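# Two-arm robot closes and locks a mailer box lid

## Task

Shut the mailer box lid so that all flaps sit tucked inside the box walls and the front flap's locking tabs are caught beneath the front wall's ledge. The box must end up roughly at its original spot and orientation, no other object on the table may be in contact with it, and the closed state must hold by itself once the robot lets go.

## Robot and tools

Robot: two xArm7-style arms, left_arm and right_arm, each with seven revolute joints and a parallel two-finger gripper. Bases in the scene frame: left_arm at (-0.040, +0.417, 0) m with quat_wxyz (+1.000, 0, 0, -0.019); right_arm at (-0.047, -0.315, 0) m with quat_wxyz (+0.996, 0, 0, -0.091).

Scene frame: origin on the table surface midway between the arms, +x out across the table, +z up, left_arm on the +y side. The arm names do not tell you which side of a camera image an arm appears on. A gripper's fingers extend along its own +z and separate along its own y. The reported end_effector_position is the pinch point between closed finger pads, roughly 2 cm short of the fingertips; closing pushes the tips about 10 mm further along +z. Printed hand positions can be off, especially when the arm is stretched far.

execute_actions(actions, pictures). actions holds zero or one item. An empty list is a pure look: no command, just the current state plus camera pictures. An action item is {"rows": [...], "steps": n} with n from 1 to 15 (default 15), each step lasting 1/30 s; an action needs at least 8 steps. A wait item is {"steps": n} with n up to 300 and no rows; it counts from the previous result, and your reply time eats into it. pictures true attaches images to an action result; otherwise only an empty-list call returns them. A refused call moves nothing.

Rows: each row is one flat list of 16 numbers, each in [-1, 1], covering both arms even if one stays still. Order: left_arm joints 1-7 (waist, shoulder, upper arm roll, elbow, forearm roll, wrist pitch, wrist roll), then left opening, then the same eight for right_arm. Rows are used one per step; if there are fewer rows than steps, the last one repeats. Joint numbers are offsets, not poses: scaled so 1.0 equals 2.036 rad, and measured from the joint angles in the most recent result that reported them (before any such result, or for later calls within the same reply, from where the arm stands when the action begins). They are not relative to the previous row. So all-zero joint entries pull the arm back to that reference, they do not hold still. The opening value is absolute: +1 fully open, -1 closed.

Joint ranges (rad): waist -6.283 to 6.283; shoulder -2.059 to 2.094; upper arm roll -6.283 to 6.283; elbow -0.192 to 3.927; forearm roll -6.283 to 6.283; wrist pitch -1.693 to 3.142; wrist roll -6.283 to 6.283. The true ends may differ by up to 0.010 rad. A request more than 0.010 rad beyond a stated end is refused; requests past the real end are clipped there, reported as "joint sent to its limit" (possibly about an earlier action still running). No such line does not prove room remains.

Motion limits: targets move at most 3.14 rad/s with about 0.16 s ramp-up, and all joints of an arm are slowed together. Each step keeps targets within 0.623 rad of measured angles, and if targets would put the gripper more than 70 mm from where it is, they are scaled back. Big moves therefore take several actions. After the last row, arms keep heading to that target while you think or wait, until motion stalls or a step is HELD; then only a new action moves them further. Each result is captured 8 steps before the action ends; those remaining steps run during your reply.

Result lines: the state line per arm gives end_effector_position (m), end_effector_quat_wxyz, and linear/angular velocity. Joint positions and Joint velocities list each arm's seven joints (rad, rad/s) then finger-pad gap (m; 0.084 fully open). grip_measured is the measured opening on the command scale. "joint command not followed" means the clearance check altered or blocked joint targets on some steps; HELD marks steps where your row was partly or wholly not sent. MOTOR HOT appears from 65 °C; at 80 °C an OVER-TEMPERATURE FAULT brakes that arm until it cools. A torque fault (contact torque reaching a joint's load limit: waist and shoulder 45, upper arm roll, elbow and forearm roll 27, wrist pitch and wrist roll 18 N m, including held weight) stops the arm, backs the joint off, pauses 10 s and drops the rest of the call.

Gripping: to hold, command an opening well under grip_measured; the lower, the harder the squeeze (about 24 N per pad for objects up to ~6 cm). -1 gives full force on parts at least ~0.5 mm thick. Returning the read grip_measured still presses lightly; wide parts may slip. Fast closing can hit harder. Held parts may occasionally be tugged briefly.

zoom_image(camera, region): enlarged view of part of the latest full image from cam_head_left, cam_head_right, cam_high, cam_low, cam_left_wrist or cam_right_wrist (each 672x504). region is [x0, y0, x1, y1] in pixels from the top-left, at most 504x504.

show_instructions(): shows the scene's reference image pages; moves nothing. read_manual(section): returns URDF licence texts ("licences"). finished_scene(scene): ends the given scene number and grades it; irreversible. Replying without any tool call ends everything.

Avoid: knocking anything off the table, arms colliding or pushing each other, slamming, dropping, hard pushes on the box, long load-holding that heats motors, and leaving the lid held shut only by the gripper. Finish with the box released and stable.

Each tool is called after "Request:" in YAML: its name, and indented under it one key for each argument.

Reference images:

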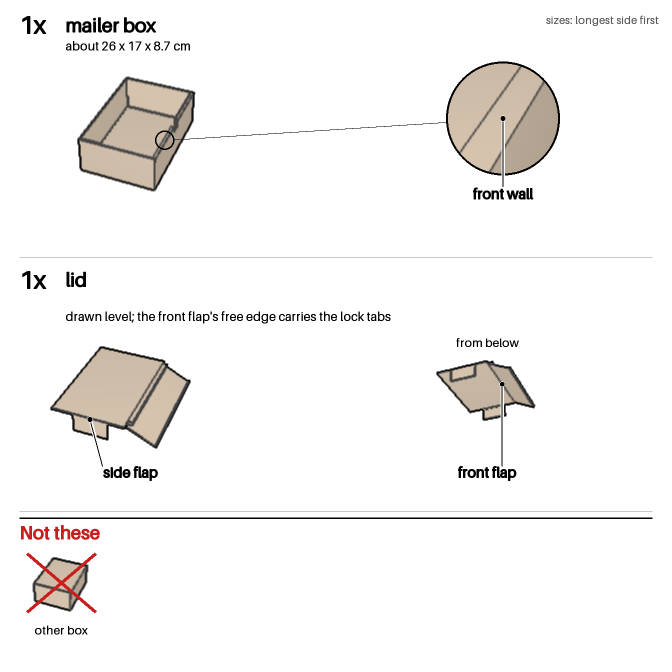

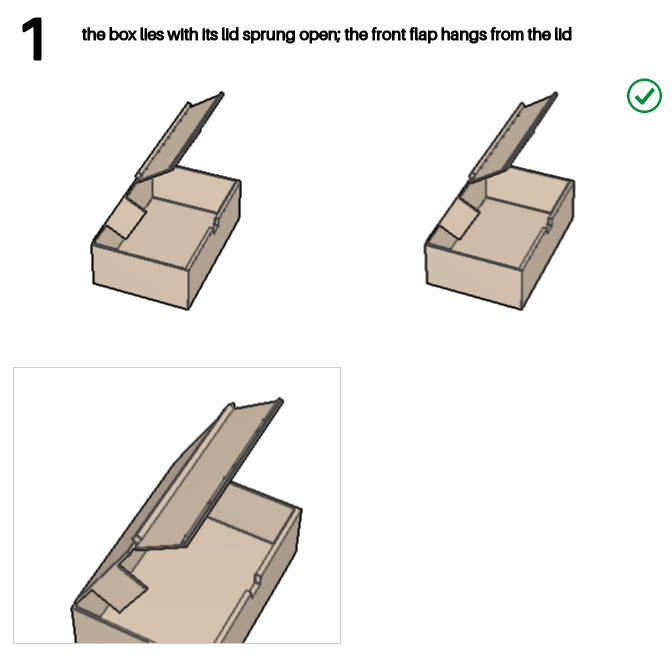

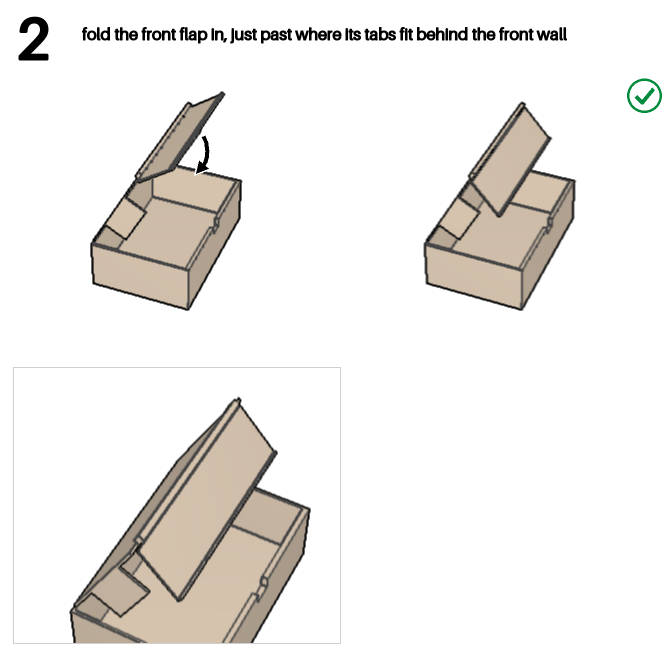

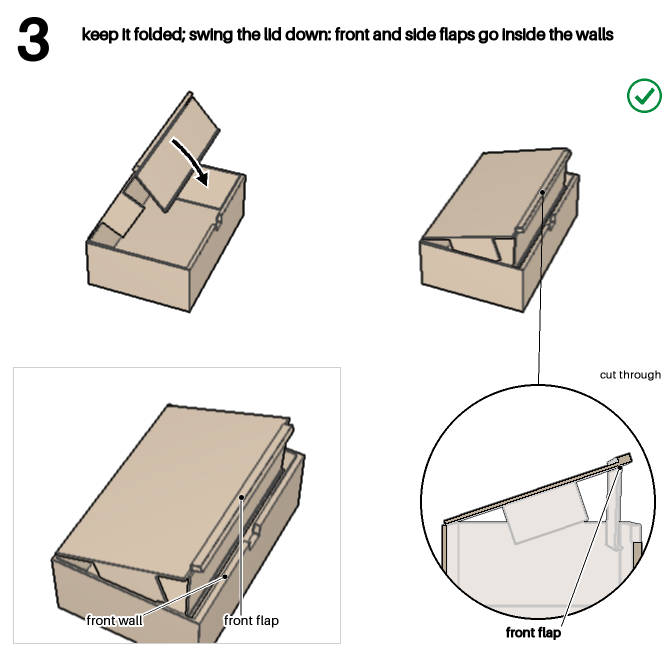

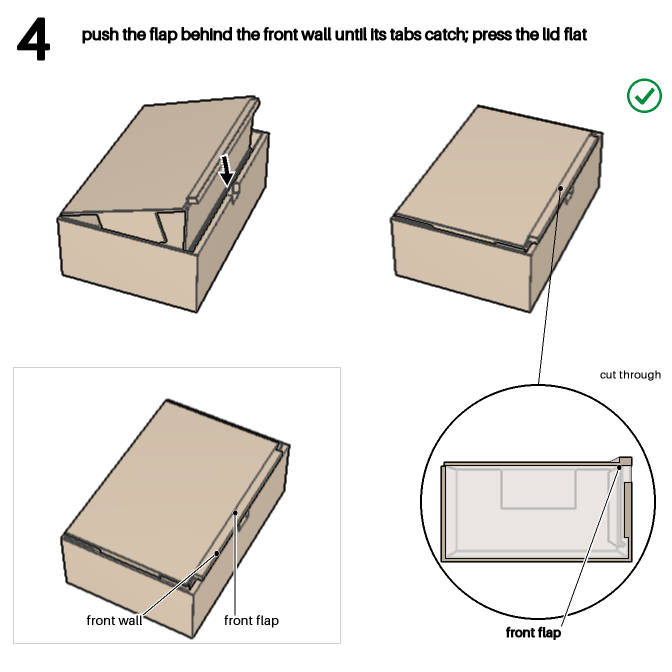

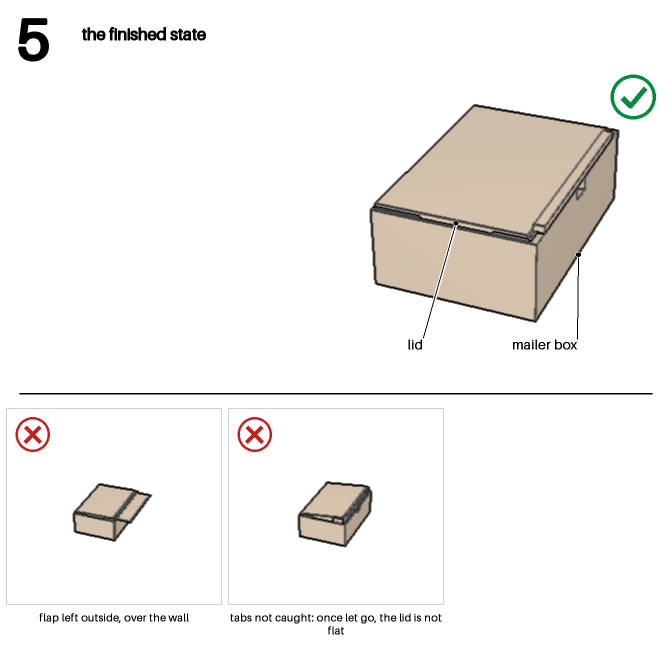

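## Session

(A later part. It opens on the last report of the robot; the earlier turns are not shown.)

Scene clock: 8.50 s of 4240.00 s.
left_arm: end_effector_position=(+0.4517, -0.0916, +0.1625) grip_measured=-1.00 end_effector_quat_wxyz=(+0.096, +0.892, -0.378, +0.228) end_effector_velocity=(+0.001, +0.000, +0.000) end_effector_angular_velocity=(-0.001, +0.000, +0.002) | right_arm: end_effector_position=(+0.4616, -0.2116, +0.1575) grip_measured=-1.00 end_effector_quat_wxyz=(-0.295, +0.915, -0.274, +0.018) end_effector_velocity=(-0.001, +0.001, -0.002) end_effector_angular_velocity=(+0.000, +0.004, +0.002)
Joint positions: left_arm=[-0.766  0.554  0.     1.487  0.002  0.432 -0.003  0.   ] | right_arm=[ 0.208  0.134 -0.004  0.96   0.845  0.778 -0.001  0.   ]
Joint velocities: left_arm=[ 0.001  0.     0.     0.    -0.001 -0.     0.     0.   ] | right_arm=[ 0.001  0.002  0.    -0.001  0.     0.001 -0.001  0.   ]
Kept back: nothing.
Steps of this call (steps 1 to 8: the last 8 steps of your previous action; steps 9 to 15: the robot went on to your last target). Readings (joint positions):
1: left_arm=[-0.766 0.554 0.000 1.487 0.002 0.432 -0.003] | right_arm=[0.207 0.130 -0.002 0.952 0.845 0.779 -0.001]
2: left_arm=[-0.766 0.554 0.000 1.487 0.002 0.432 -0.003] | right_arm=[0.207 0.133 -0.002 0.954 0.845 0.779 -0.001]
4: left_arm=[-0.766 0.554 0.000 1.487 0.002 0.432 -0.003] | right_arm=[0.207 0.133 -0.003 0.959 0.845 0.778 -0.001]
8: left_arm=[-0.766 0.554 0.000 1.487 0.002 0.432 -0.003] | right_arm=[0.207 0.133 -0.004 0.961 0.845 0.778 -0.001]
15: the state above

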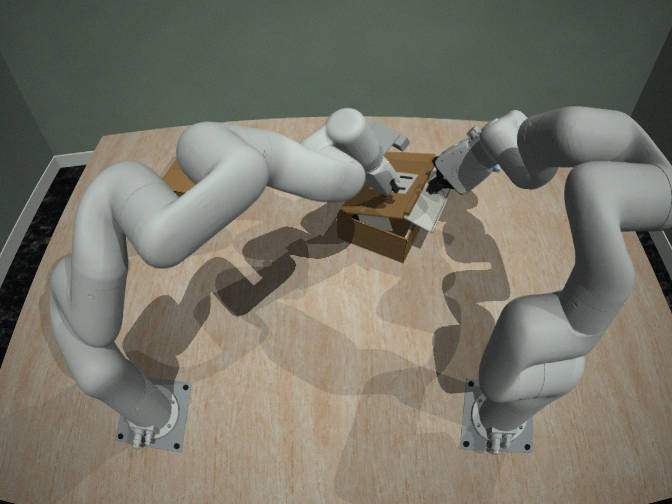

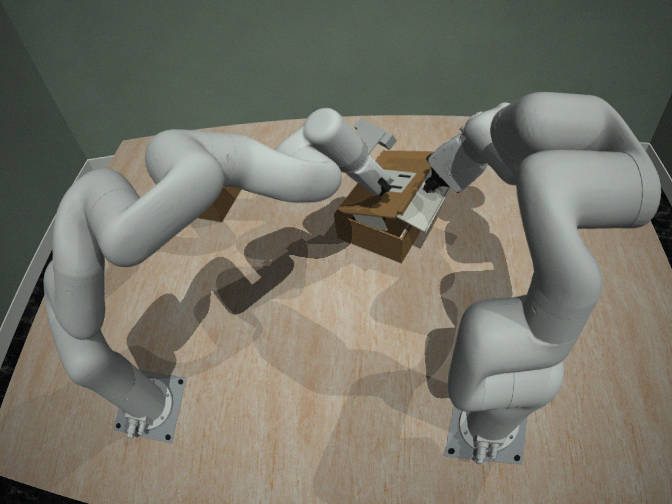

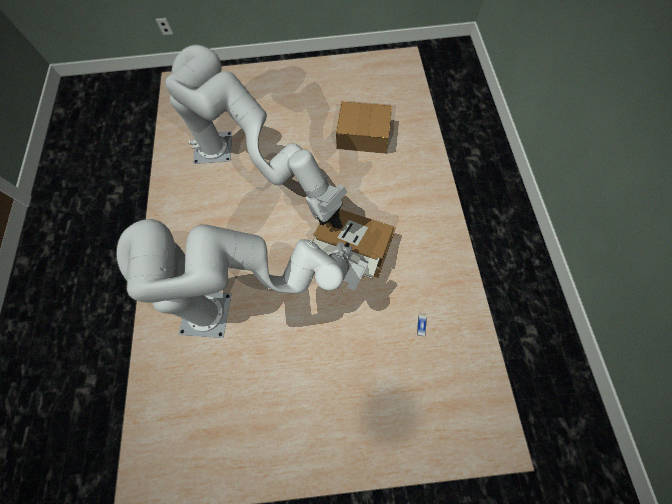

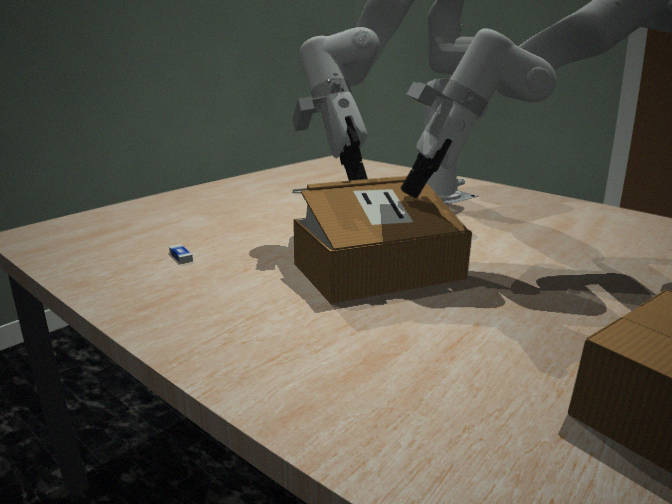

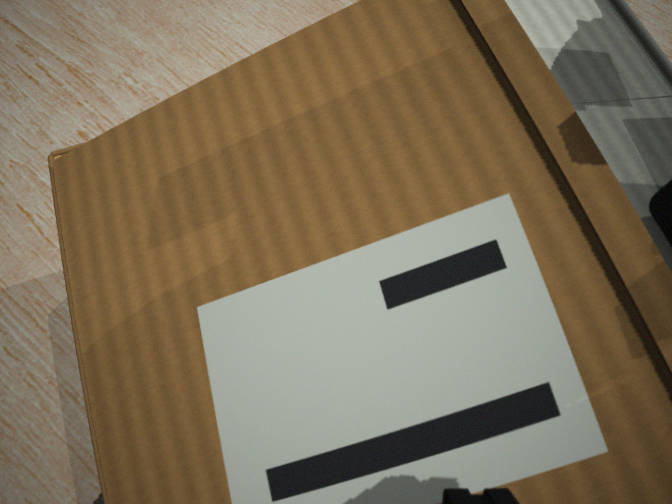

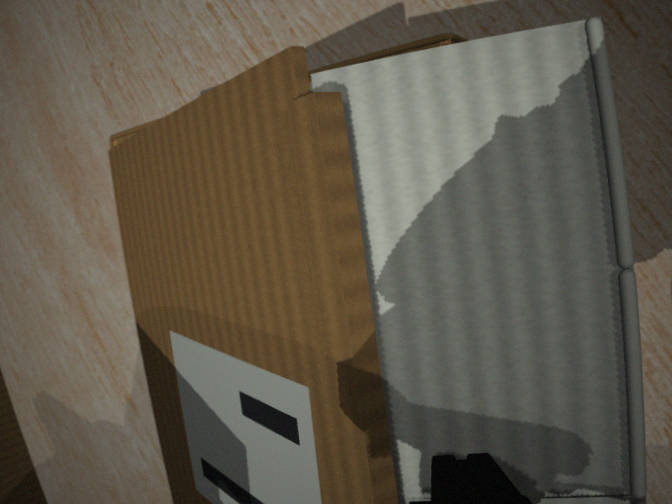

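Request:
execute_actions:
  actions:
    - {"rows":[[0,0,0,0,0,0,0,-1,-0.028,0,0,0,0,0,0,-1]],"steps":12}

Request:
execute_actions:
  actions:
    - {"rows":[[0,0,0,0,0,0,0,-1,0.02,0.025,0,0,0,0,0,-1]]}

Request:
execute_actions:
  actions:
    - {"steps":15}
  pictures: true

Scene clock: 10.20 s of 4240.00 s.
left_arm: end_effector_position=(+0.4517, -0.0916, +0.1625) grip_measured=-1.00 end_effector_quat_wxyz=(+0.096, +0.892, -0.378, +0.228) end_effector_velocity=(+0.001, +0.000, +0.001) end_effector_angular_velocity=(-0.001, +0.000, +0.002) | right_arm: end_effector_position=(+0.4638, -0.2243, +0.1573) grip_measured=-1.00 end_effector_quat_wxyz=(-0.295, +0.912, -0.286, +0.022) end_effector_velocity=(+0.042, -0.223, +0.001) end_effector_angular_velocity=(-0.016, -0.010, -0.438)
Joint positions: left_arm=[-0.766  0.554  0.     1.487  0.002  0.432 -0.003  0.   ] | right_arm=[ 0.179  0.135 -0.     0.959  0.845  0.779 -0.001  0.   ]
Joint velocities: left_arm=[ 0.     0.     0.001  0.001 -0.002  0.001  0.     0.   ] | right_arm=[-0.359 -0.001 -0.072  0.001 -0.    -0.012  0.002  0.   ]
Steps of this call (steps 1 to 15: the robot went on to your last target; steps 16 to 47: nothing new was sent; steps 48 to 51: the first 4 steps of this action). Readings (joint positions):
48: left_arm=[-0.766 0.554 0.000 1.487 0.002 0.432 -0.003] | right_arm=[0.207 0.135 -0.003 0.959 0.845 0.778 -0.001]
49: left_arm=[-0.766 0.554 0.000 1.487 0.002 0.432 -0.003] | right_arm=[0.202 0.135 -0.002 0.959 0.845 0.779 -0.001]
51: the state above

Scene clock: 10.70 s of 4240.00 s.
left_arm: end_effector_position=(+0.4517, -0.0916, +0.1625) grip_measured=-1.00 end_effector_quat_wxyz=(+0.096, +0.892, -0.378, +0.228) end_effector_velocity=(-0.001, -0.000, -0.000) end_effector_angular_velocity=(+0.002, +0.001, -0.002) | right_arm: end_effector_position=(+0.4558, -0.2188, +0.1322) grip_measured=-1.00 end_effector_quat_wxyz=(-0.287, +0.913, -0.288, -0.003) end_effector_velocity=(-0.025, +0.046, -0.050) end_effector_angular_velocity=(+0.003, +0.104, +0.092)
Joint positions: left_arm=[-0.766  0.554  0.     1.487  0.002  0.432 -0.003  0.   ] | right_arm=[ 0.189  0.182  0.     0.956  0.845  0.779 -0.001  0.   ]
Joint velocities: left_arm=[-0.002 -0.     0.001 -0.    -0.     0.002  0.002  0.   ] | right_arm=[ 0.078  0.092  0.011 -0.009 -0.     0.004 -0.     0.   ]
Steps of this call (steps 1 to 8: the last 8 steps of your previous action; steps 9 to 15: the first 7 steps of this action, its rows measured from where the robot was after step 8). Readings (joint positions):
8: left_arm=[-0.766 0.554 0.000 1.487 0.002 0.432 -0.003] | right_arm=[0.152 0.134 -0.003 0.960 0.845 0.778 -0.001]
9: left_arm=[-0.766 0.554 0.000 1.487 0.002 0.432 -0.003] | right_arm=[0.152 0.135 -0.003 0.960 0.845 0.778 -0.001]
10: left_arm=[-0.766 0.554 0.000 1.487 0.002 0.432 -0.003] | right_arm=[0.156 0.139 -0.004 0.961 0.845 0.778 -0.001]
12: left_arm=[-0.766 0.554 0.000 1.487 0.002 0.432 -0.003] | right_arm=[0.172 0.160 -0.005 0.962 0.845 0.777 -0.001]
15: the state above

Scene clock: 11.20 s of 4240.00 s.
left_arm: end_effector_position=(+0.4517, -0.0916, +0.1625) grip_measured=-1.00 end_effector_quat_wxyz=(+0.096, +0.892, -0.378, +0.228) end_effector_velocity=(-0.000, -0.000, +0.000) end_effector_angular_velocity=(-0.001, -0.001, -0.001) | right_arm: end_effector_position=(+0.4568, -0.2192, +0.1317) grip_measured=-1.00 end_effector_quat_wxyz=(-0.287, +0.913, -0.288, -0.003) end_effector_velocity=(-0.001, +0.001, -0.000) end_effector_angular_velocity=(+0.000, +0.001, +0.002)
Joint positions: left_arm=[-0.766  0.554  0.     1.487  0.002  0.432 -0.003  0.   ] | right_arm=[ 0.192  0.185 -0.003  0.96   0.845  0.778 -0.001  0.   ]
Joint velocities: left_arm=[-0.    -0.    -0.    -0.     0.    -0.001 -0.     0.   ] | right_arm=[ 0.001 -0.     0.    -0.001 -0.     0.    -0.     0.   ]
Kept back: nothing.
Steps of this call (steps 1 to 8: the last 8 steps of your previous action; steps 9 to 15: the robot went on to your last target). Readings (joint positions):
1: left_arm=[-0.766 0.554 0.000 1.487 0.002 0.432 -0.003] | right_arm=[0.191 0.184 0.000 0.957 0.845 0.779 -0.001]
2: left_arm=[-0.766 0.554 0.000 1.487 0.002 0.432 -0.003] | right_arm=[0.192 0.184 -0.001 0.958 0.845 0.779 -0.001]
4: left_arm=[-0.766 0.554 0.000 1.487 0.002 0.432 -0.003] | right_arm=[0.192 0.184 -0.003 0.960 0.845 0.778 -0.001]
8: left_arm=[-0.766 0.554 0.000 1.487 0.002 0.432 -0.003] | right_arm=[0.192 0.185 -0.003 0.960 0.845 0.778 -0.001]
15: the state above
All arms were judged still, so your last target was given up. Only a new action makes them travel on or press farther. Fingers that are still opening or closing keep moving.

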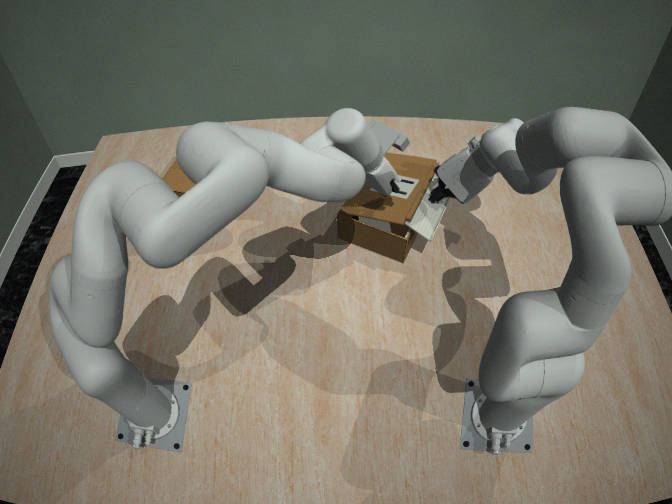

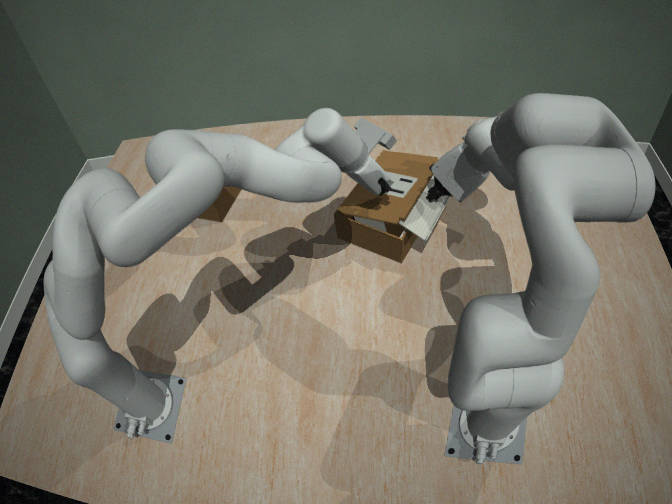

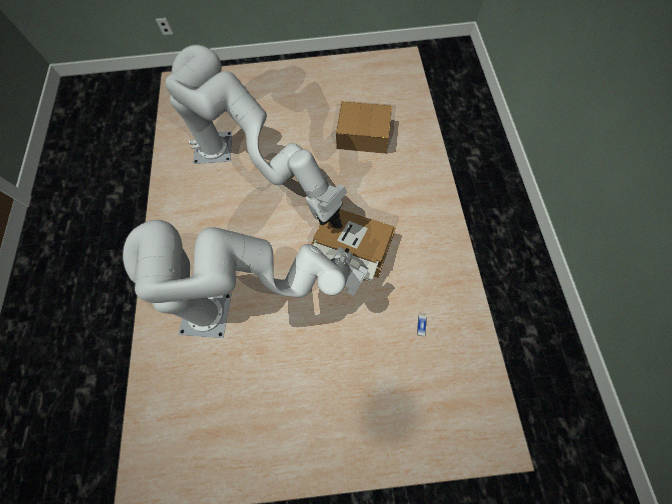

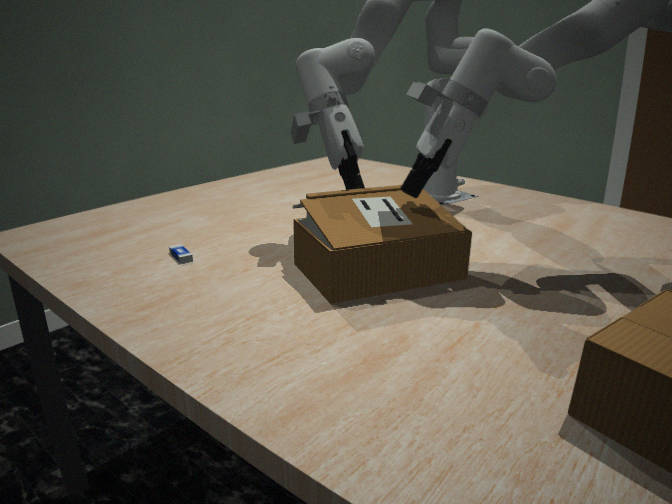

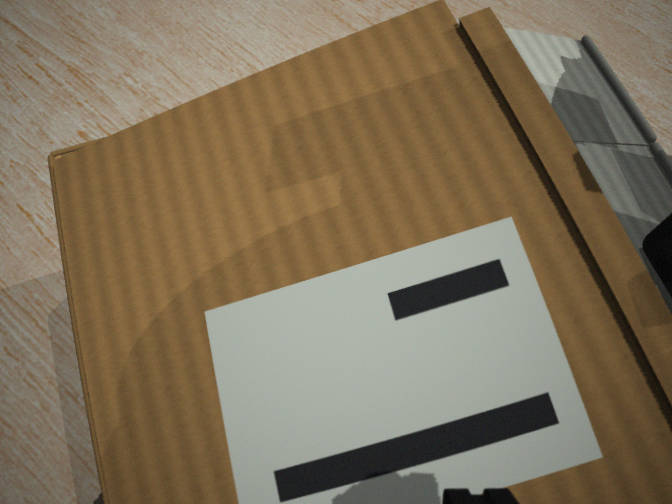

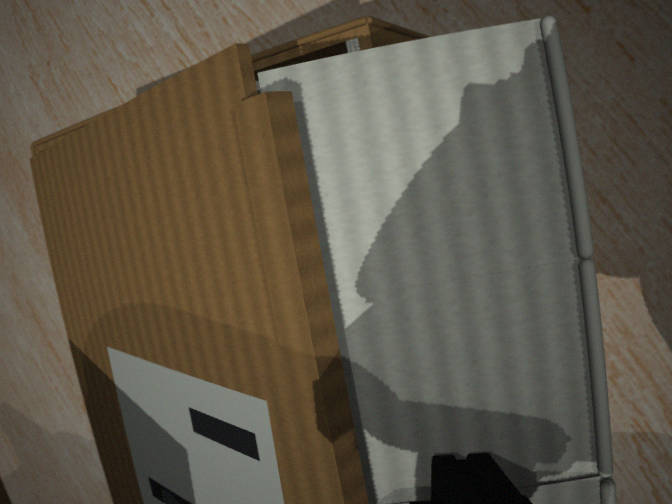

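Request:
execute_actions:
  actions:
    - {"rows":[[0,0,0,0,0,0,0,-1,0,-0.032,0,0,-0.415,0.03,0.3,-1]]}

Request:
execute_actions:
  actions:
    - {"steps":20}

Request:
execute_actions:
  actions:
    - {"rows":[[0,0,0,0,0,0,0,-1,0.085,0,0,0,0,0,0,-1]]}

Request:
execute_actions:
  actions:
    - {"steps":15}
  pictures: true

Scene clock: 12.50 s of 4240.00 s.
left_arm: end_effector_position=(+0.4517, -0.0916, +0.1625) grip_measured=-1.00 end_effector_quat_wxyz=(+0.096, +0.892, -0.378, +0.228) end_effector_velocity=(-0.000, +0.000, -0.000) end_effector_angular_velocity=(-0.000, +0.001, +0.001) | right_arm: end_effector_position=(+0.4381, -0.2433, +0.1281) grip_measured=-1.00 end_effector_quat_wxyz=(-0.193, +0.929, -0.315, -0.029) end_effector_velocity=(-0.135, -0.272, -0.006) end_effector_angular_velocity=(-1.767, +0.761, -0.095)
Joint positions: left_arm=[-0.766  0.554  0.     1.487  0.002  0.432 -0.003  0.   ] | right_arm=[ 0.192  0.156 -0.002  0.959  0.549  0.806  0.276  0.   ]
Joint velocities: left_arm=[ 0.    -0.     0.    -0.    -0.001  0.001 -0.     0.   ] | right_arm=[ 0.005 -0.272  0.011  0.022 -2.795  0.231  2.315  0.   ]
Steps of this call (steps 1 to 32: nothing new was sent; steps 33 to 39: the first 7 steps of this action). Readings (joint positions):
33: left_arm=[-0.766 0.554 0.000 1.487 0.002 0.432 -0.003] | right_arm=[0.192 0.185 -0.003 0.960 0.844 0.778 -0.001]
34: left_arm=[-0.766 0.554 0.000 1.487 0.002 0.432 -0.003] | right_arm=[0.192 0.185 -0.003 0.959 0.836 0.779 0.008]
36: left_arm=[-0.766 0.554 0.000 1.487 0.002 0.432 -0.003] | right_arm=[0.192 0.179 -0.003 0.959 0.775 0.785 0.068]
39: the state above

Scene clock: 13.17 s of 4240.00 s.
left_arm: end_effector_position=(+0.4517, -0.0916, +0.1625) grip_measured=-1.00 end_effector_quat_wxyz=(+0.096, +0.892, -0.378, +0.228) end_effector_velocity=(-0.001, -0.001, -0.000) end_effector_angular_velocity=(+0.000, +0.001, -0.001) | right_arm: end_effector_position=(+0.4225, -0.3109, +0.1291) grip_measured=-1.00 end_effector_quat_wxyz=(-0.000, +0.955, -0.296, +0.000) end_effector_velocity=(+0.000, +0.000, +0.001) end_effector_angular_velocity=(-0.003, -0.002, +0.004)
Joint positions: left_arm=[-0.766  0.554  0.     1.487  0.002  0.432 -0.003  0.   ] | right_arm=[ 0.192  0.12  -0.003  0.96   0.001  0.839  0.609  0.   ]
Joint velocities: left_arm=[-0.001 -0.    -0.    -0.     0.001  0.001 -0.001  0.   ] | right_arm=[ 0.002 -0.002 -0.     0.    -0.004 -0.     0.001  0.   ]
Kept back: nothing.
Steps of this call (steps 1 to 8: the last 8 steps of your previous action; steps 9 to 20: the robot went on to your last target). Readings (joint positions):
1: left_arm=[-0.766 0.554 0.000 1.487 0.002 0.432 -0.003] | right_arm=[0.193 0.147 -0.002 0.960 0.453 0.814 0.351]
2: left_arm=[-0.766 0.554 0.000 1.487 0.002 0.432 -0.003] | right_arm=[0.193 0.139 -0.002 0.960 0.358 0.820 0.419]
4: left_arm=[-0.766 0.554 0.000 1.487 0.002 0.432 -0.003] | right_arm=[0.192 0.128 -0.003 0.960 0.190 0.831 0.522]
8: left_arm=[-0.766 0.554 0.001 1.487 0.002 0.432 -0.003] | right_arm=[0.192 0.121 -0.003 0.960 0.028 0.838 0.598]
20: the state above

Scene clock: 13.40 s of 4240.00 s.
left_arm: end_effector_position=(+0.4517, -0.0916, +0.1625) grip_measured=-1.00 end_effector_quat_wxyz=(+0.096, +0.892, -0.378, +0.228) end_effector_velocity=(-0.000, +0.001, -0.001) end_effector_angular_velocity=(+0.002, +0.000, -0.001) | right_arm: end_effector_position=(+0.4173, -0.2428, +0.1292) grip_measured=-1.00 end_effector_quat_wxyz=(-0.001, +0.974, -0.226, +0.000) end_effector_velocity=(-0.059, +0.351, -0.002) end_effector_angular_velocity=(+0.015, +0.016, +0.754)
Joint positions: left_arm=[-0.766  0.554  0.     1.487  0.002  0.432 -0.003  0.   ] | right_arm=[0.331 0.12  0.003 0.96  0.001 0.839 0.609 0.   ]
Joint velocities: left_arm=[ 0.    -0.     0.    -0.001  0.002  0.001  0.     0.   ] | right_arm=[ 0.604 -0.001  0.149 -0.005 -0.001  0.009 -0.001  0.   ]
Steps of this call (steps 1 to 7: the first 7 steps of this action). Readings (joint positions):
1: left_arm=[-0.766 0.554 0.000 1.487 0.002 0.432 -0.003] | right_arm=[0.193 0.120 -0.003 0.960 0.001 0.839 0.609]
2: left_arm=[-0.766 0.554 0.000 1.487 0.002 0.432 -0.003] | right_arm=[0.199 0.120 -0.005 0.960 0.000 0.839 0.609]
4: left_arm=[-0.766 0.554 0.000 1.487 0.002 0.432 -0.003] | right_arm=[0.244 0.120 -0.012 0.960 0.000 0.839 0.609]
7: the state above

Scene clock: 13.90 s of 4240.00 s.
left_arm: end_effector_position=(+0.4516, -0.0917, +0.1627) grip_measured=-1.00 end_effector_quat_wxyz=(+0.096, +0.892, -0.378, +0.228) end_effector_velocity=(+0.001, +0.000, +0.001) end_effector_angular_velocity=(-0.002, -0.001, +0.002) | right_arm: end_effector_position=(+0.4150, -0.2307, +0.1290) grip_measured=-1.00 end_effector_quat_wxyz=(-0.000, +0.977, -0.213, +0.000) end_effector_velocity=(-0.001, +0.002, -0.001) end_effector_angular_velocity=(+0.000, +0.001, +0.004)
Joint positions: left_arm=[-0.766  0.554  0.     1.487  0.002  0.432 -0.003  0.   ] | right_arm=[ 0.365  0.12  -0.004  0.96   0.001  0.839  0.609  0.   ]
Joint velocities: left_arm=[ 0.001 -0.     0.     0.001 -0.    -0.    -0.001  0.   ] | right_arm=[ 0.002  0.001  0.001 -0.001  0.001 -0.    -0.     0.   ]
Kept back: nothing.
Steps of this call (steps 1 to 8: the last 8 steps of your previous action; steps 9 to 15: the robot went on to your last target). Readings (joint positions):
1: left_arm=[-0.766 0.554 0.001 1.487 0.002 0.432 -0.002] | right_arm=[0.347 0.120 0.006 0.959 0.000 0.840 0.609]
2: left_arm=[-0.765 0.554 0.002 1.488 0.002 0.432 -0.002] | right_arm=[0.355 0.120 0.005 0.959 0.000 0.840 0.609]
4: left_arm=[-0.766 0.554 0.001 1.487 0.002 0.432 -0.003] | right_arm=[0.362 0.120 -0.000 0.959 0.001 0.839 0.609]
8: left_arm=[-0.767 0.555 -0.000 1.487 0.002 0.432 -0.003] | right_arm=[0.363 0.120 -0.004 0.960 0.001 0.839 0.609]
15: the state above

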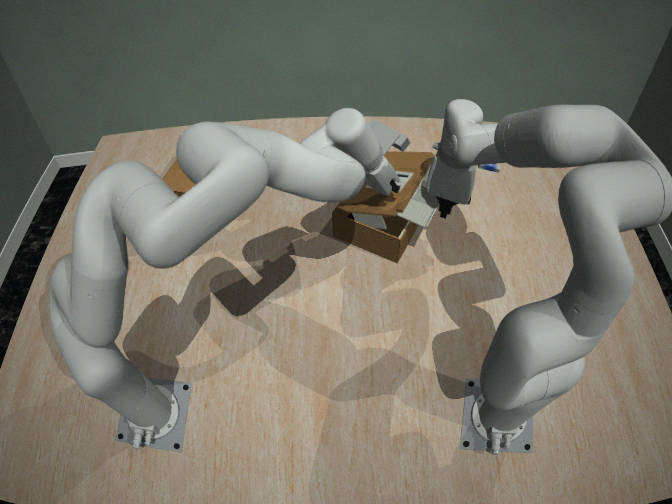

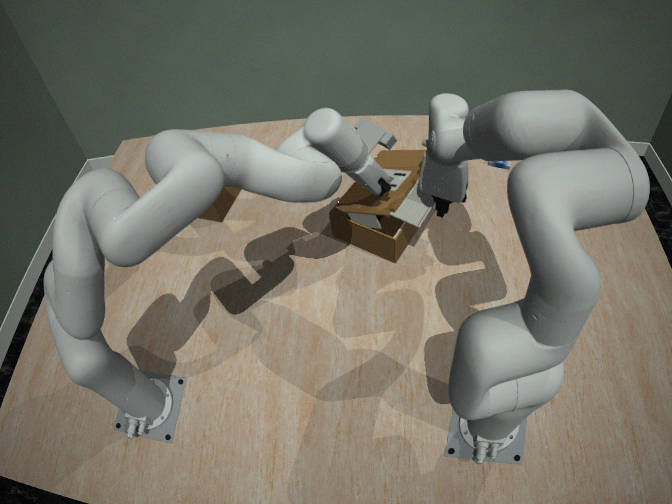

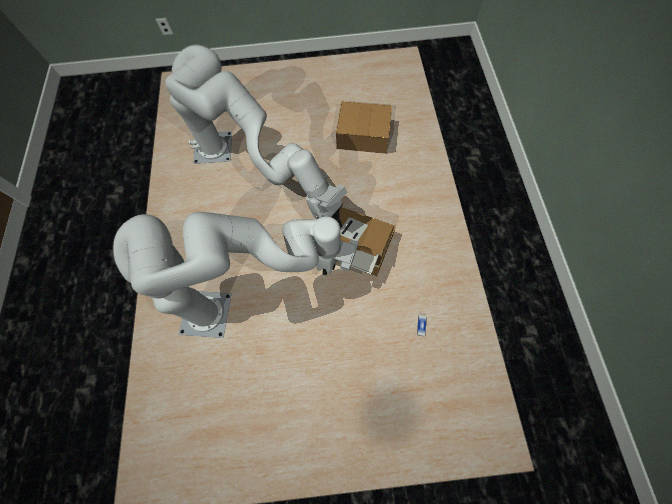

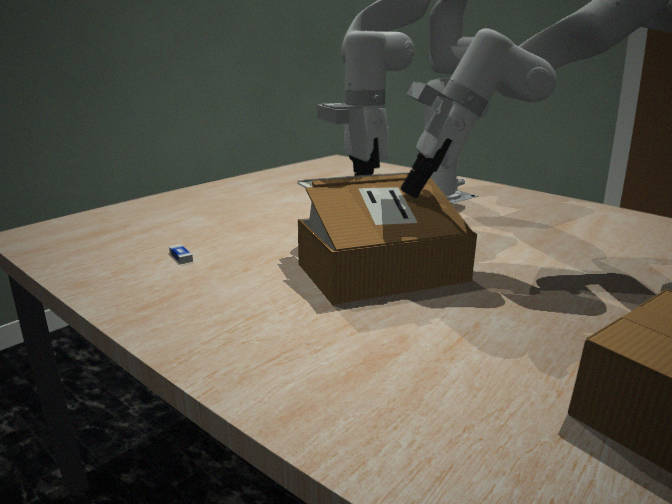

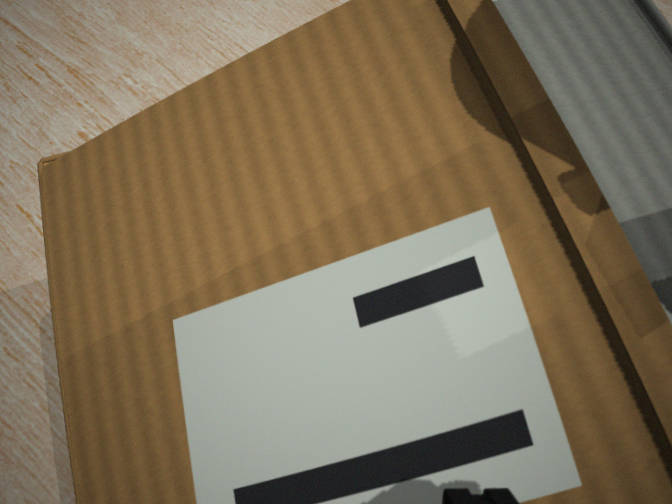

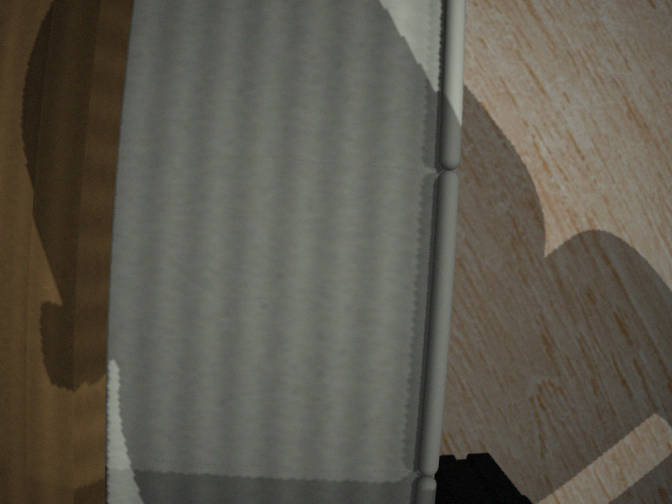

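Request:
execute_actions:
  actions:
    - {"rows":[[0,0,0,0,0,0,0,-1,-0.02,-0.1,0,0,0,0.05,0,-1]]}

Request:
execute_actions:
  actions:
    - {"steps":12}

Request:
execute_actions:
  actions:
    - {"rows":[[0,0,0,0,0,0,0,-1,0.02,0.162,0,0.227,0,0.057,0,-1]]}

Request:
execute_actions:
  actions:
    - {"steps":15}

Request:
execute_actions:
  actions:
    - {"rows":[[0,0,0,0,0,0,0,-1,0,0.059,0,0,0,0,0,-1]]}

Request:
execute_actions:
  actions:
    - {"rows":[[0,-0.1,0,-0.2,0,0,0,-0.3,0,0,0,0,0,0,0,-1]]}

Request:
execute_actions:
  actions:
    - {"steps":20}
  pictures: true

Scene clock: 16.00 s of 4240.00 s.
left_arm: end_effector_position=(+0.4512, -0.0920, +0.1623) grip_measured=-1.00 end_effector_quat_wxyz=(+0.097, +0.892, -0.378, +0.228) end_effector_velocity=(+0.002, +0.002, +0.001) end_effector_angular_velocity=(+0.000, -0.003, +0.003) | right_arm: end_effector_position=(+0.4168, -0.2445, +0.1964) grip_measured=-1.00 end_effector_quat_wxyz=(-0.016, +0.973, -0.228, +0.039) end_effector_velocity=(+0.032, -0.094, +0.388) end_effector_angular_velocity=(+0.090, -0.576, -0.208)
Joint positions: left_arm=[-0.766  0.555 -0.     1.487  0.002  0.432 -0.003  0.   ] | right_arm=[ 0.335 -0.033 -0.004  0.964  0.001  0.913  0.609  0.   ]
Joint velocities: left_arm=[ 0.001 -0.002  0.003  0.     0.001  0.001  0.     0.   ] | right_arm=[-0.164 -0.794 -0.044  0.108 -0.001  0.319  0.     0.   ]
Steps of this call (steps 1 to 15: the robot went on to your last target; steps 16 to 56: nothing new was sent; steps 57 to 63: the first 7 steps of this action). Readings (joint positions):
57: left_arm=[-0.766 0.554 0.000 1.487 0.002 0.432 -0.003] | right_arm=[0.365 0.120 -0.003 0.960 0.001 0.840 0.609]
58: left_arm=[-0.766 0.554 0.000 1.487 0.002 0.432 -0.003] | right_arm=[0.364 0.115 -0.002 0.958 0.001 0.843 0.609]
60: left_arm=[-0.766 0.555 0.000 1.487 0.002 0.432 -0.003] | right_arm=[0.355 0.068 -0.000 0.953 0.001 0.870 0.609]
63: the state above

Scene clock: 16.40 s of 4240.00 s.
left_arm: end_effector_position=(+0.4516, -0.0918, +0.1627) grip_measured=-1.00 end_effector_quat_wxyz=(+0.097, +0.892, -0.378, +0.228) end_effector_velocity=(+0.000, +0.000, -0.000) end_effector_angular_velocity=(+0.000, -0.001, -0.001) | right_arm: end_effector_position=(+0.4118, -0.2501, +0.2145) grip_measured=-1.00 end_effector_quat_wxyz=(-0.019, +0.971, -0.233, +0.046) end_effector_velocity=(+0.003, -0.001, +0.007) end_effector_angular_velocity=(+0.003, -0.014, -0.004)
Joint positions: left_arm=[-0.766  0.554  0.     1.487  0.002  0.432 -0.003  0.   ] | right_arm=[ 0.324 -0.082 -0.003  0.959  0.001  0.941  0.609  0.   ]
Joint velocities: left_arm=[-0.    -0.     0.    -0.001  0.    -0.001  0.001  0.   ] | right_arm=[-0.002 -0.008 -0.003  0.008  0.     0.001 -0.001  0.   ]
Kept back: nothing.
Steps of this call (steps 1 to 8: the last 8 steps of your previous action; steps 9 to 12: the robot went on to your last target). Readings (joint positions):
1: left_arm=[-0.766 0.554 -0.000 1.487 0.002 0.432 -0.003] | right_arm=[0.330 -0.055 -0.005 0.967 0.001 0.922 0.609]
2: left_arm=[-0.766 0.554 0.000 1.487 0.002 0.432 -0.003] | right_arm=[0.327 -0.069 -0.005 0.967 0.001 0.928 0.609]
4: left_arm=[-0.766 0.554 0.000 1.487 0.002 0.432 -0.003] | right_arm=[0.325 -0.079 -0.004 0.963 0.001 0.936 0.609]
8: left_arm=[-0.766 0.554 0.000 1.487 0.002 0.432 -0.003] | right_arm=[0.325 -0.081 -0.003 0.957 0.001 0.941 0.609]
12: the state above

Scene clock: 16.63 s of 4240.00 s.
left_arm: end_effector_position=(+0.4516, -0.0918, +0.1627) grip_measured=-1.00 end_effector_quat_wxyz=(+0.097, +0.892, -0.378, +0.228) end_effector_velocity=(-0.000, -0.000, -0.000) end_effector_angular_velocity=(-0.000, +0.001, +0.001) | right_arm: end_effector_position=(+0.4656, -0.2325, +0.2298) grip_measured=-1.00 end_effector_quat_wxyz=(-0.021, +0.973, -0.223, +0.051) end_effector_velocity=(+0.367, +0.148, +0.078) end_effector_angular_velocity=(+0.010, -0.074, +0.170)
Joint positions: left_arm=[-0.766  0.554  0.     1.487  0.002  0.432 -0.003  0.   ] | right_arm=[ 0.344  0.078 -0.004  1.185  0.001  0.997  0.609  0.   ]
Joint velocities: left_arm=[-0.001  0.     0.001  0.    -0.001  0.001 -0.001  0.   ] | right_arm=[ 0.149  1.143  0.02   1.601  0.001  0.383 -0.     0.   ]
Steps of this call (steps 1 to 7: the first 7 steps of this action). Readings (joint positions):
1: left_arm=[-0.766 0.554 0.000 1.487 0.002 0.432 -0.003] | right_arm=[0.324 -0.082 -0.003 0.960 0.001 0.941 0.609]
2: left_arm=[-0.766 0.554 0.000 1.487 0.002 0.432 -0.003] | right_arm=[0.325 -0.078 -0.004 0.966 0.001 0.944 0.609]
4: left_arm=[-0.766 0.554 0.000 1.487 0.002 0.432 -0.003] | right_arm=[0.329 -0.037 -0.005 1.023 0.001 0.960 0.609]
7: the state above

Scene clock: 17.13 s of 4240.00 s.
left_arm: end_effector_position=(+0.4516, -0.0918, +0.1627) grip_measured=-1.00 end_effector_quat_wxyz=(+0.097, +0.892, -0.378, +0.228) end_effector_velocity=(+0.001, +0.001, +0.000) end_effector_angular_velocity=(+0.000, -0.001, +0.001) | right_arm: end_effector_position=(+0.5163, -0.2122, +0.2363) grip_measured=-1.00 end_effector_quat_wxyz=(-0.022, +0.975, -0.213, +0.054) end_effector_velocity=(+0.001, +0.004, -0.002) end_effector_angular_velocity=(+0.001, +0.002, +0.006)
Joint positions: left_arm=[-0.766  0.554  0.     1.487  0.002  0.432 -0.003  0.   ] | right_arm=[ 0.365  0.246 -0.004  1.42   0.001  1.057  0.609  0.   ]
Joint velocities: left_arm=[ 0.001  0.     0.001  0.001  0.001  0.    -0.001  0.   ] | right_arm=[ 0.003  0.008  0.003  0.006  0.    -0.     0.     0.   ]
Kept back: nothing.
Steps of this call (steps 1 to 8: the last 8 steps of your previous action; steps 9 to 15: the robot went on to your last target). Readings (joint positions):
1: left_arm=[-0.766 0.554 0.000 1.487 0.002 0.432 -0.003] | right_arm=[0.349 0.115 -0.003 1.238 0.001 1.010 0.609]
2: left_arm=[-0.766 0.554 0.000 1.487 0.002 0.432 -0.003] | right_arm=[0.353 0.151 -0.003 1.287 0.001 1.022 0.609]
4: left_arm=[-0.766 0.554 0.000 1.487 0.002 0.432 -0.003] | right_arm=[0.360 0.207 -0.002 1.363 0.001 1.041 0.609]
8: left_arm=[-0.766 0.554 0.000 1.487 0.002 0.432 -0.003] | right_arm=[0.365 0.243 -0.003 1.411 0.001 1.055 0.609]
15: the state above

Scene clock: 17.37 s of 4240.00 s.
left_arm: end_effector_position=(+0.4516, -0.0918, +0.1627) grip_measured=-1.00 end_effector_quat_wxyz=(+0.097, +0.892, -0.378, +0.228) end_effector_velocity=(-0.000, -0.000, -0.000) end_effector_angular_velocity=(+0.002, -0.001, -0.002) | right_arm: end_effector_position=(+0.5068, -0.2139, +0.1712) grip_measured=-1.00 end_effector_quat_wxyz=(+0.001, +0.977, -0.213, -0.000) end_effector_velocity=(-0.085, -0.015, -0.257) end_effector_angular_velocity=(-0.093, +0.505, +0.002)
Joint positions: left_arm=[-0.766  0.554  0.     1.487  0.002  0.432 -0.003  0.   ] | right_arm=[ 0.365  0.355 -0.003  1.413  0.001  1.058  0.609  0.   ]
Joint velocities: left_arm=[-0.001 -0.    -0.    -0.     0.002  0.001  0.     0.   ] | right_arm=[-0.001  0.359  0.003 -0.13  -0.001  0.025  0.     0.   ]
Steps of this call (steps 1 to 7: the first 7 steps of this action). Readings (joint positions):
1: left_arm=[-0.766 0.554 0.000 1.487 0.002 0.432 -0.003] | right_arm=[0.365 0.247 -0.003 1.420 0.001 1.057 0.609]
2: left_arm=[-0.766 0.554 0.000 1.487 0.002 0.432 -0.003] | right_arm=[0.365 0.252 -0.003 1.422 0.001 1.057 0.609]
4: left_arm=[-0.766 0.554 0.000 1.487 0.002 0.432 -0.003] | right_arm=[0.365 0.291 -0.004 1.428 0.001 1.056 0.609]
7: the state above

Scene clock: 17.87 s of 4240.00 s.
left_arm: end_effector_position=(+0.4120, -0.0507, +0.1330) grip_measured=-0.33 end_effector_quat_wxyz=(+0.078, +0.902, -0.382, +0.184) end_effector_velocity=(-0.273, +0.280, -0.203) end_effector_angular_velocity=(+0.473, +0.459, -0.002) | right_arm: end_effector_position=(+0.5098, -0.2134, +0.1705) grip_measured=-1.00 end_effector_quat_wxyz=(-0.000, +0.977, -0.213, +0.001) end_effector_velocity=(+0.003, -0.001, +0.004) end_effector_angular_velocity=(+0.001, -0.009, -0.003)
Joint positions: left_arm=[-0.766  0.456  0.     1.291  0.002  0.432 -0.003  0.03 ] | right_arm=[ 0.365  0.364 -0.004  1.422  0.001  1.057  0.609  0.   ]
Joint velocities: left_arm=[-0.001 -0.608 -0.002 -1.258 -0.     0.009 -0.001  0.013] | right_arm=[-0.003 -0.002 -0.     0.005 -0.    -0.001  0.     0.   ]
Steps of this call (steps 1 to 8: the last 8 steps of your previous action; steps 9 to 15: the first 7 steps of this action, its rows measured from where the robot was after step 8). Readings (joint positions):
8: left_arm=[-0.766 0.554 0.000 1.487 0.002 0.432 -0.003] | right_arm=[0.365 0.364 -0.004 1.422 0.001 1.057 0.609]
9: left_arm=[-0.766 0.554 0.000 1.487 0.002 0.432 -0.003] | right_arm=[0.365 0.365 -0.004 1.421 0.001 1.057 0.609]
10: left_arm=[-0.766 0.551 0.000 1.480 0.002 0.432 -0.003] | right_arm=[0.365 0.365 -0.004 1.421 0.001 1.057 0.609]
12: left_arm=[-0.766 0.522 0.001 1.425 0.002 0.431 -0.003] | right_arm=[0.365 0.365 -0.004 1.421 0.001 1.057 0.609]
15: the state above

Scene clock: 18.53 s of 4240.00 s.
left_arm: end_effector_position=(+0.3648, -0.0017, +0.1023) grip_measured=-0.32 end_effector_quat_wxyz=(+0.058, +0.911, -0.386, +0.137) end_effector_velocity=(-0.001, +0.001, -0.000) end_effector_angular_velocity=(+0.000, +0.003, +0.003) | right_arm: end_effector_position=(+0.5097, -0.2134, +0.1703) grip_measured=-1.00 end_effector_quat_wxyz=(+0.000, +0.977, -0.213, +0.001) end_effector_velocity=(-0.001, +0.002, -0.000) end_effector_angular_velocity=(-0.000, +0.001, +0.004)
Joint positions: left_arm=[-0.766  0.351  0.     1.08   0.002  0.432 -0.003  0.03 ] | right_arm=[ 0.365  0.364 -0.004  1.422  0.001  1.057  0.609  0.   ]
Joint velocities: left_arm=[-0.001 -0.002  0.001 -0.003 -0.003  0.001 -0.     0.   ] | right_arm=[ 0.003 -0.    -0.     0.     0.     0.001 -0.001  0.   ]
Kept back: nothing.
Steps of this call (steps 1 to 8: the last 8 steps of your previous action; steps 9 to 20: the robot went on to your last target). Readings (joint positions):
1: left_arm=[-0.766 0.436 0.000 1.250 0.002 0.432 -0.003] | right_arm=[0.365 0.364 -0.004 1.422 0.001 1.057 0.609]
2: left_arm=[-0.766 0.417 0.000 1.211 0.002 0.432 -0.003] | right_arm=[0.365 0.364 -0.004 1.422 0.001 1.057 0.609]
4: left_arm=[-0.766 0.382 0.000 1.143 0.002 0.433 -0.003] | right_arm=[0.365 0.364 -0.004 1.422 0.001 1.057 0.609]
8: left_arm=[-0.766 0.356 0.000 1.089 0.002 0.433 -0.003] | right_arm=[0.365 0.364 -0.004 1.422 0.001 1.057 0.609]
20: the state above

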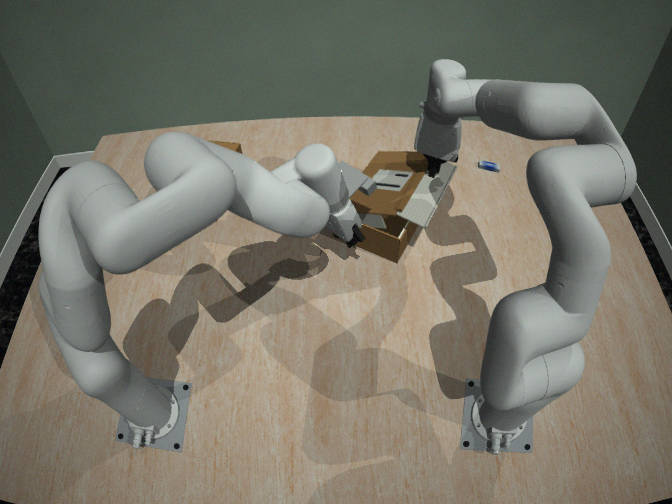

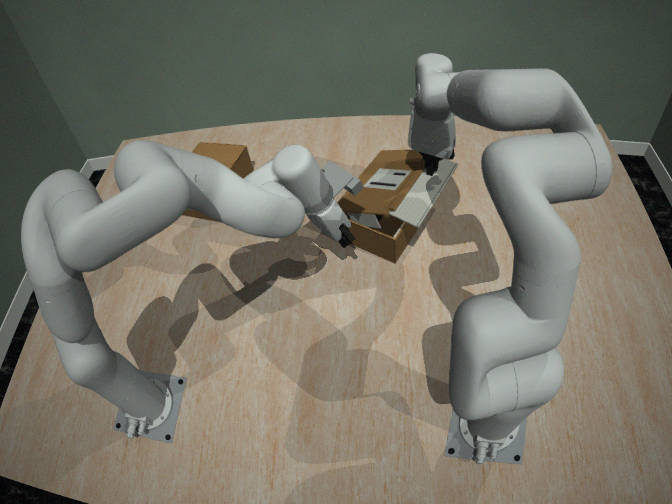

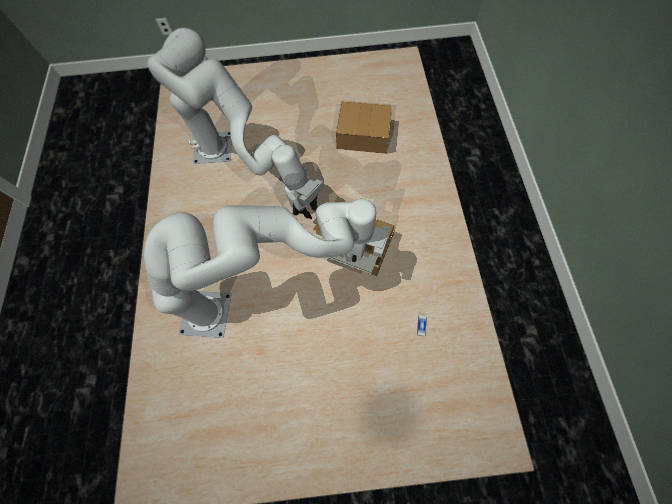

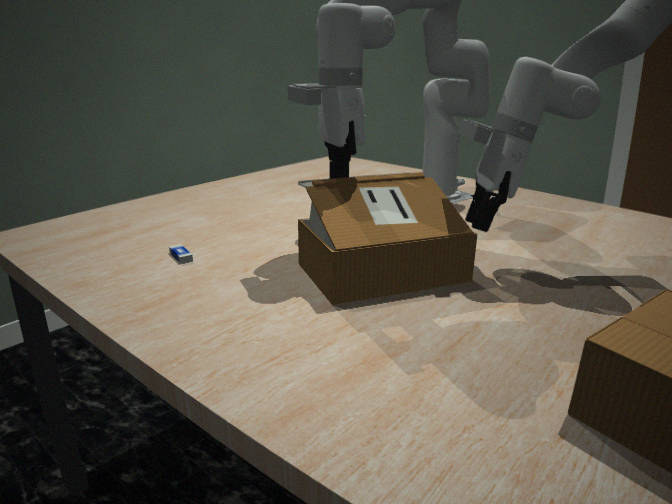

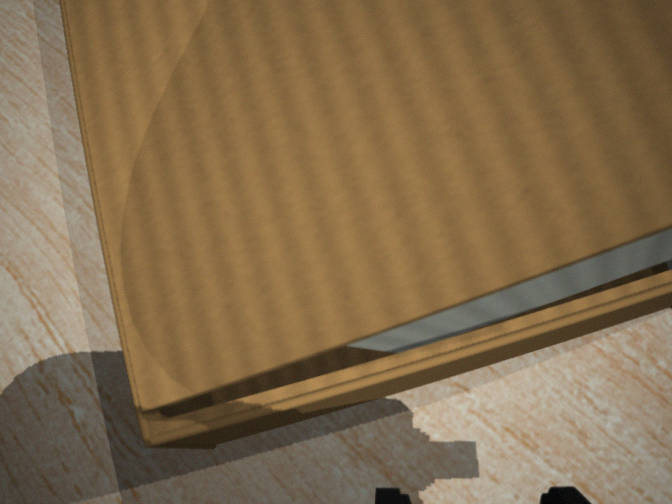

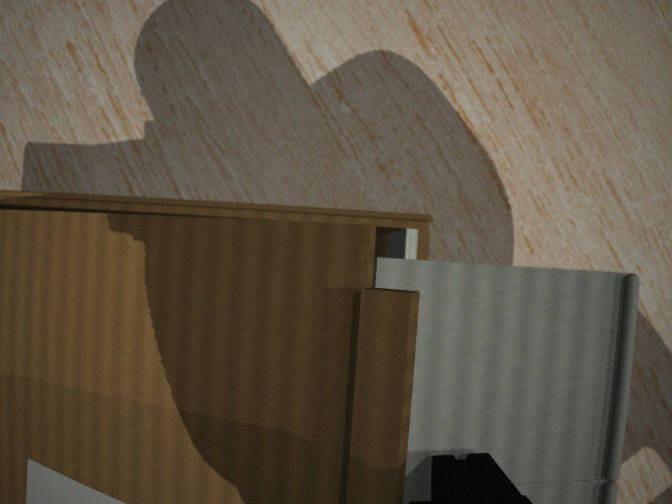

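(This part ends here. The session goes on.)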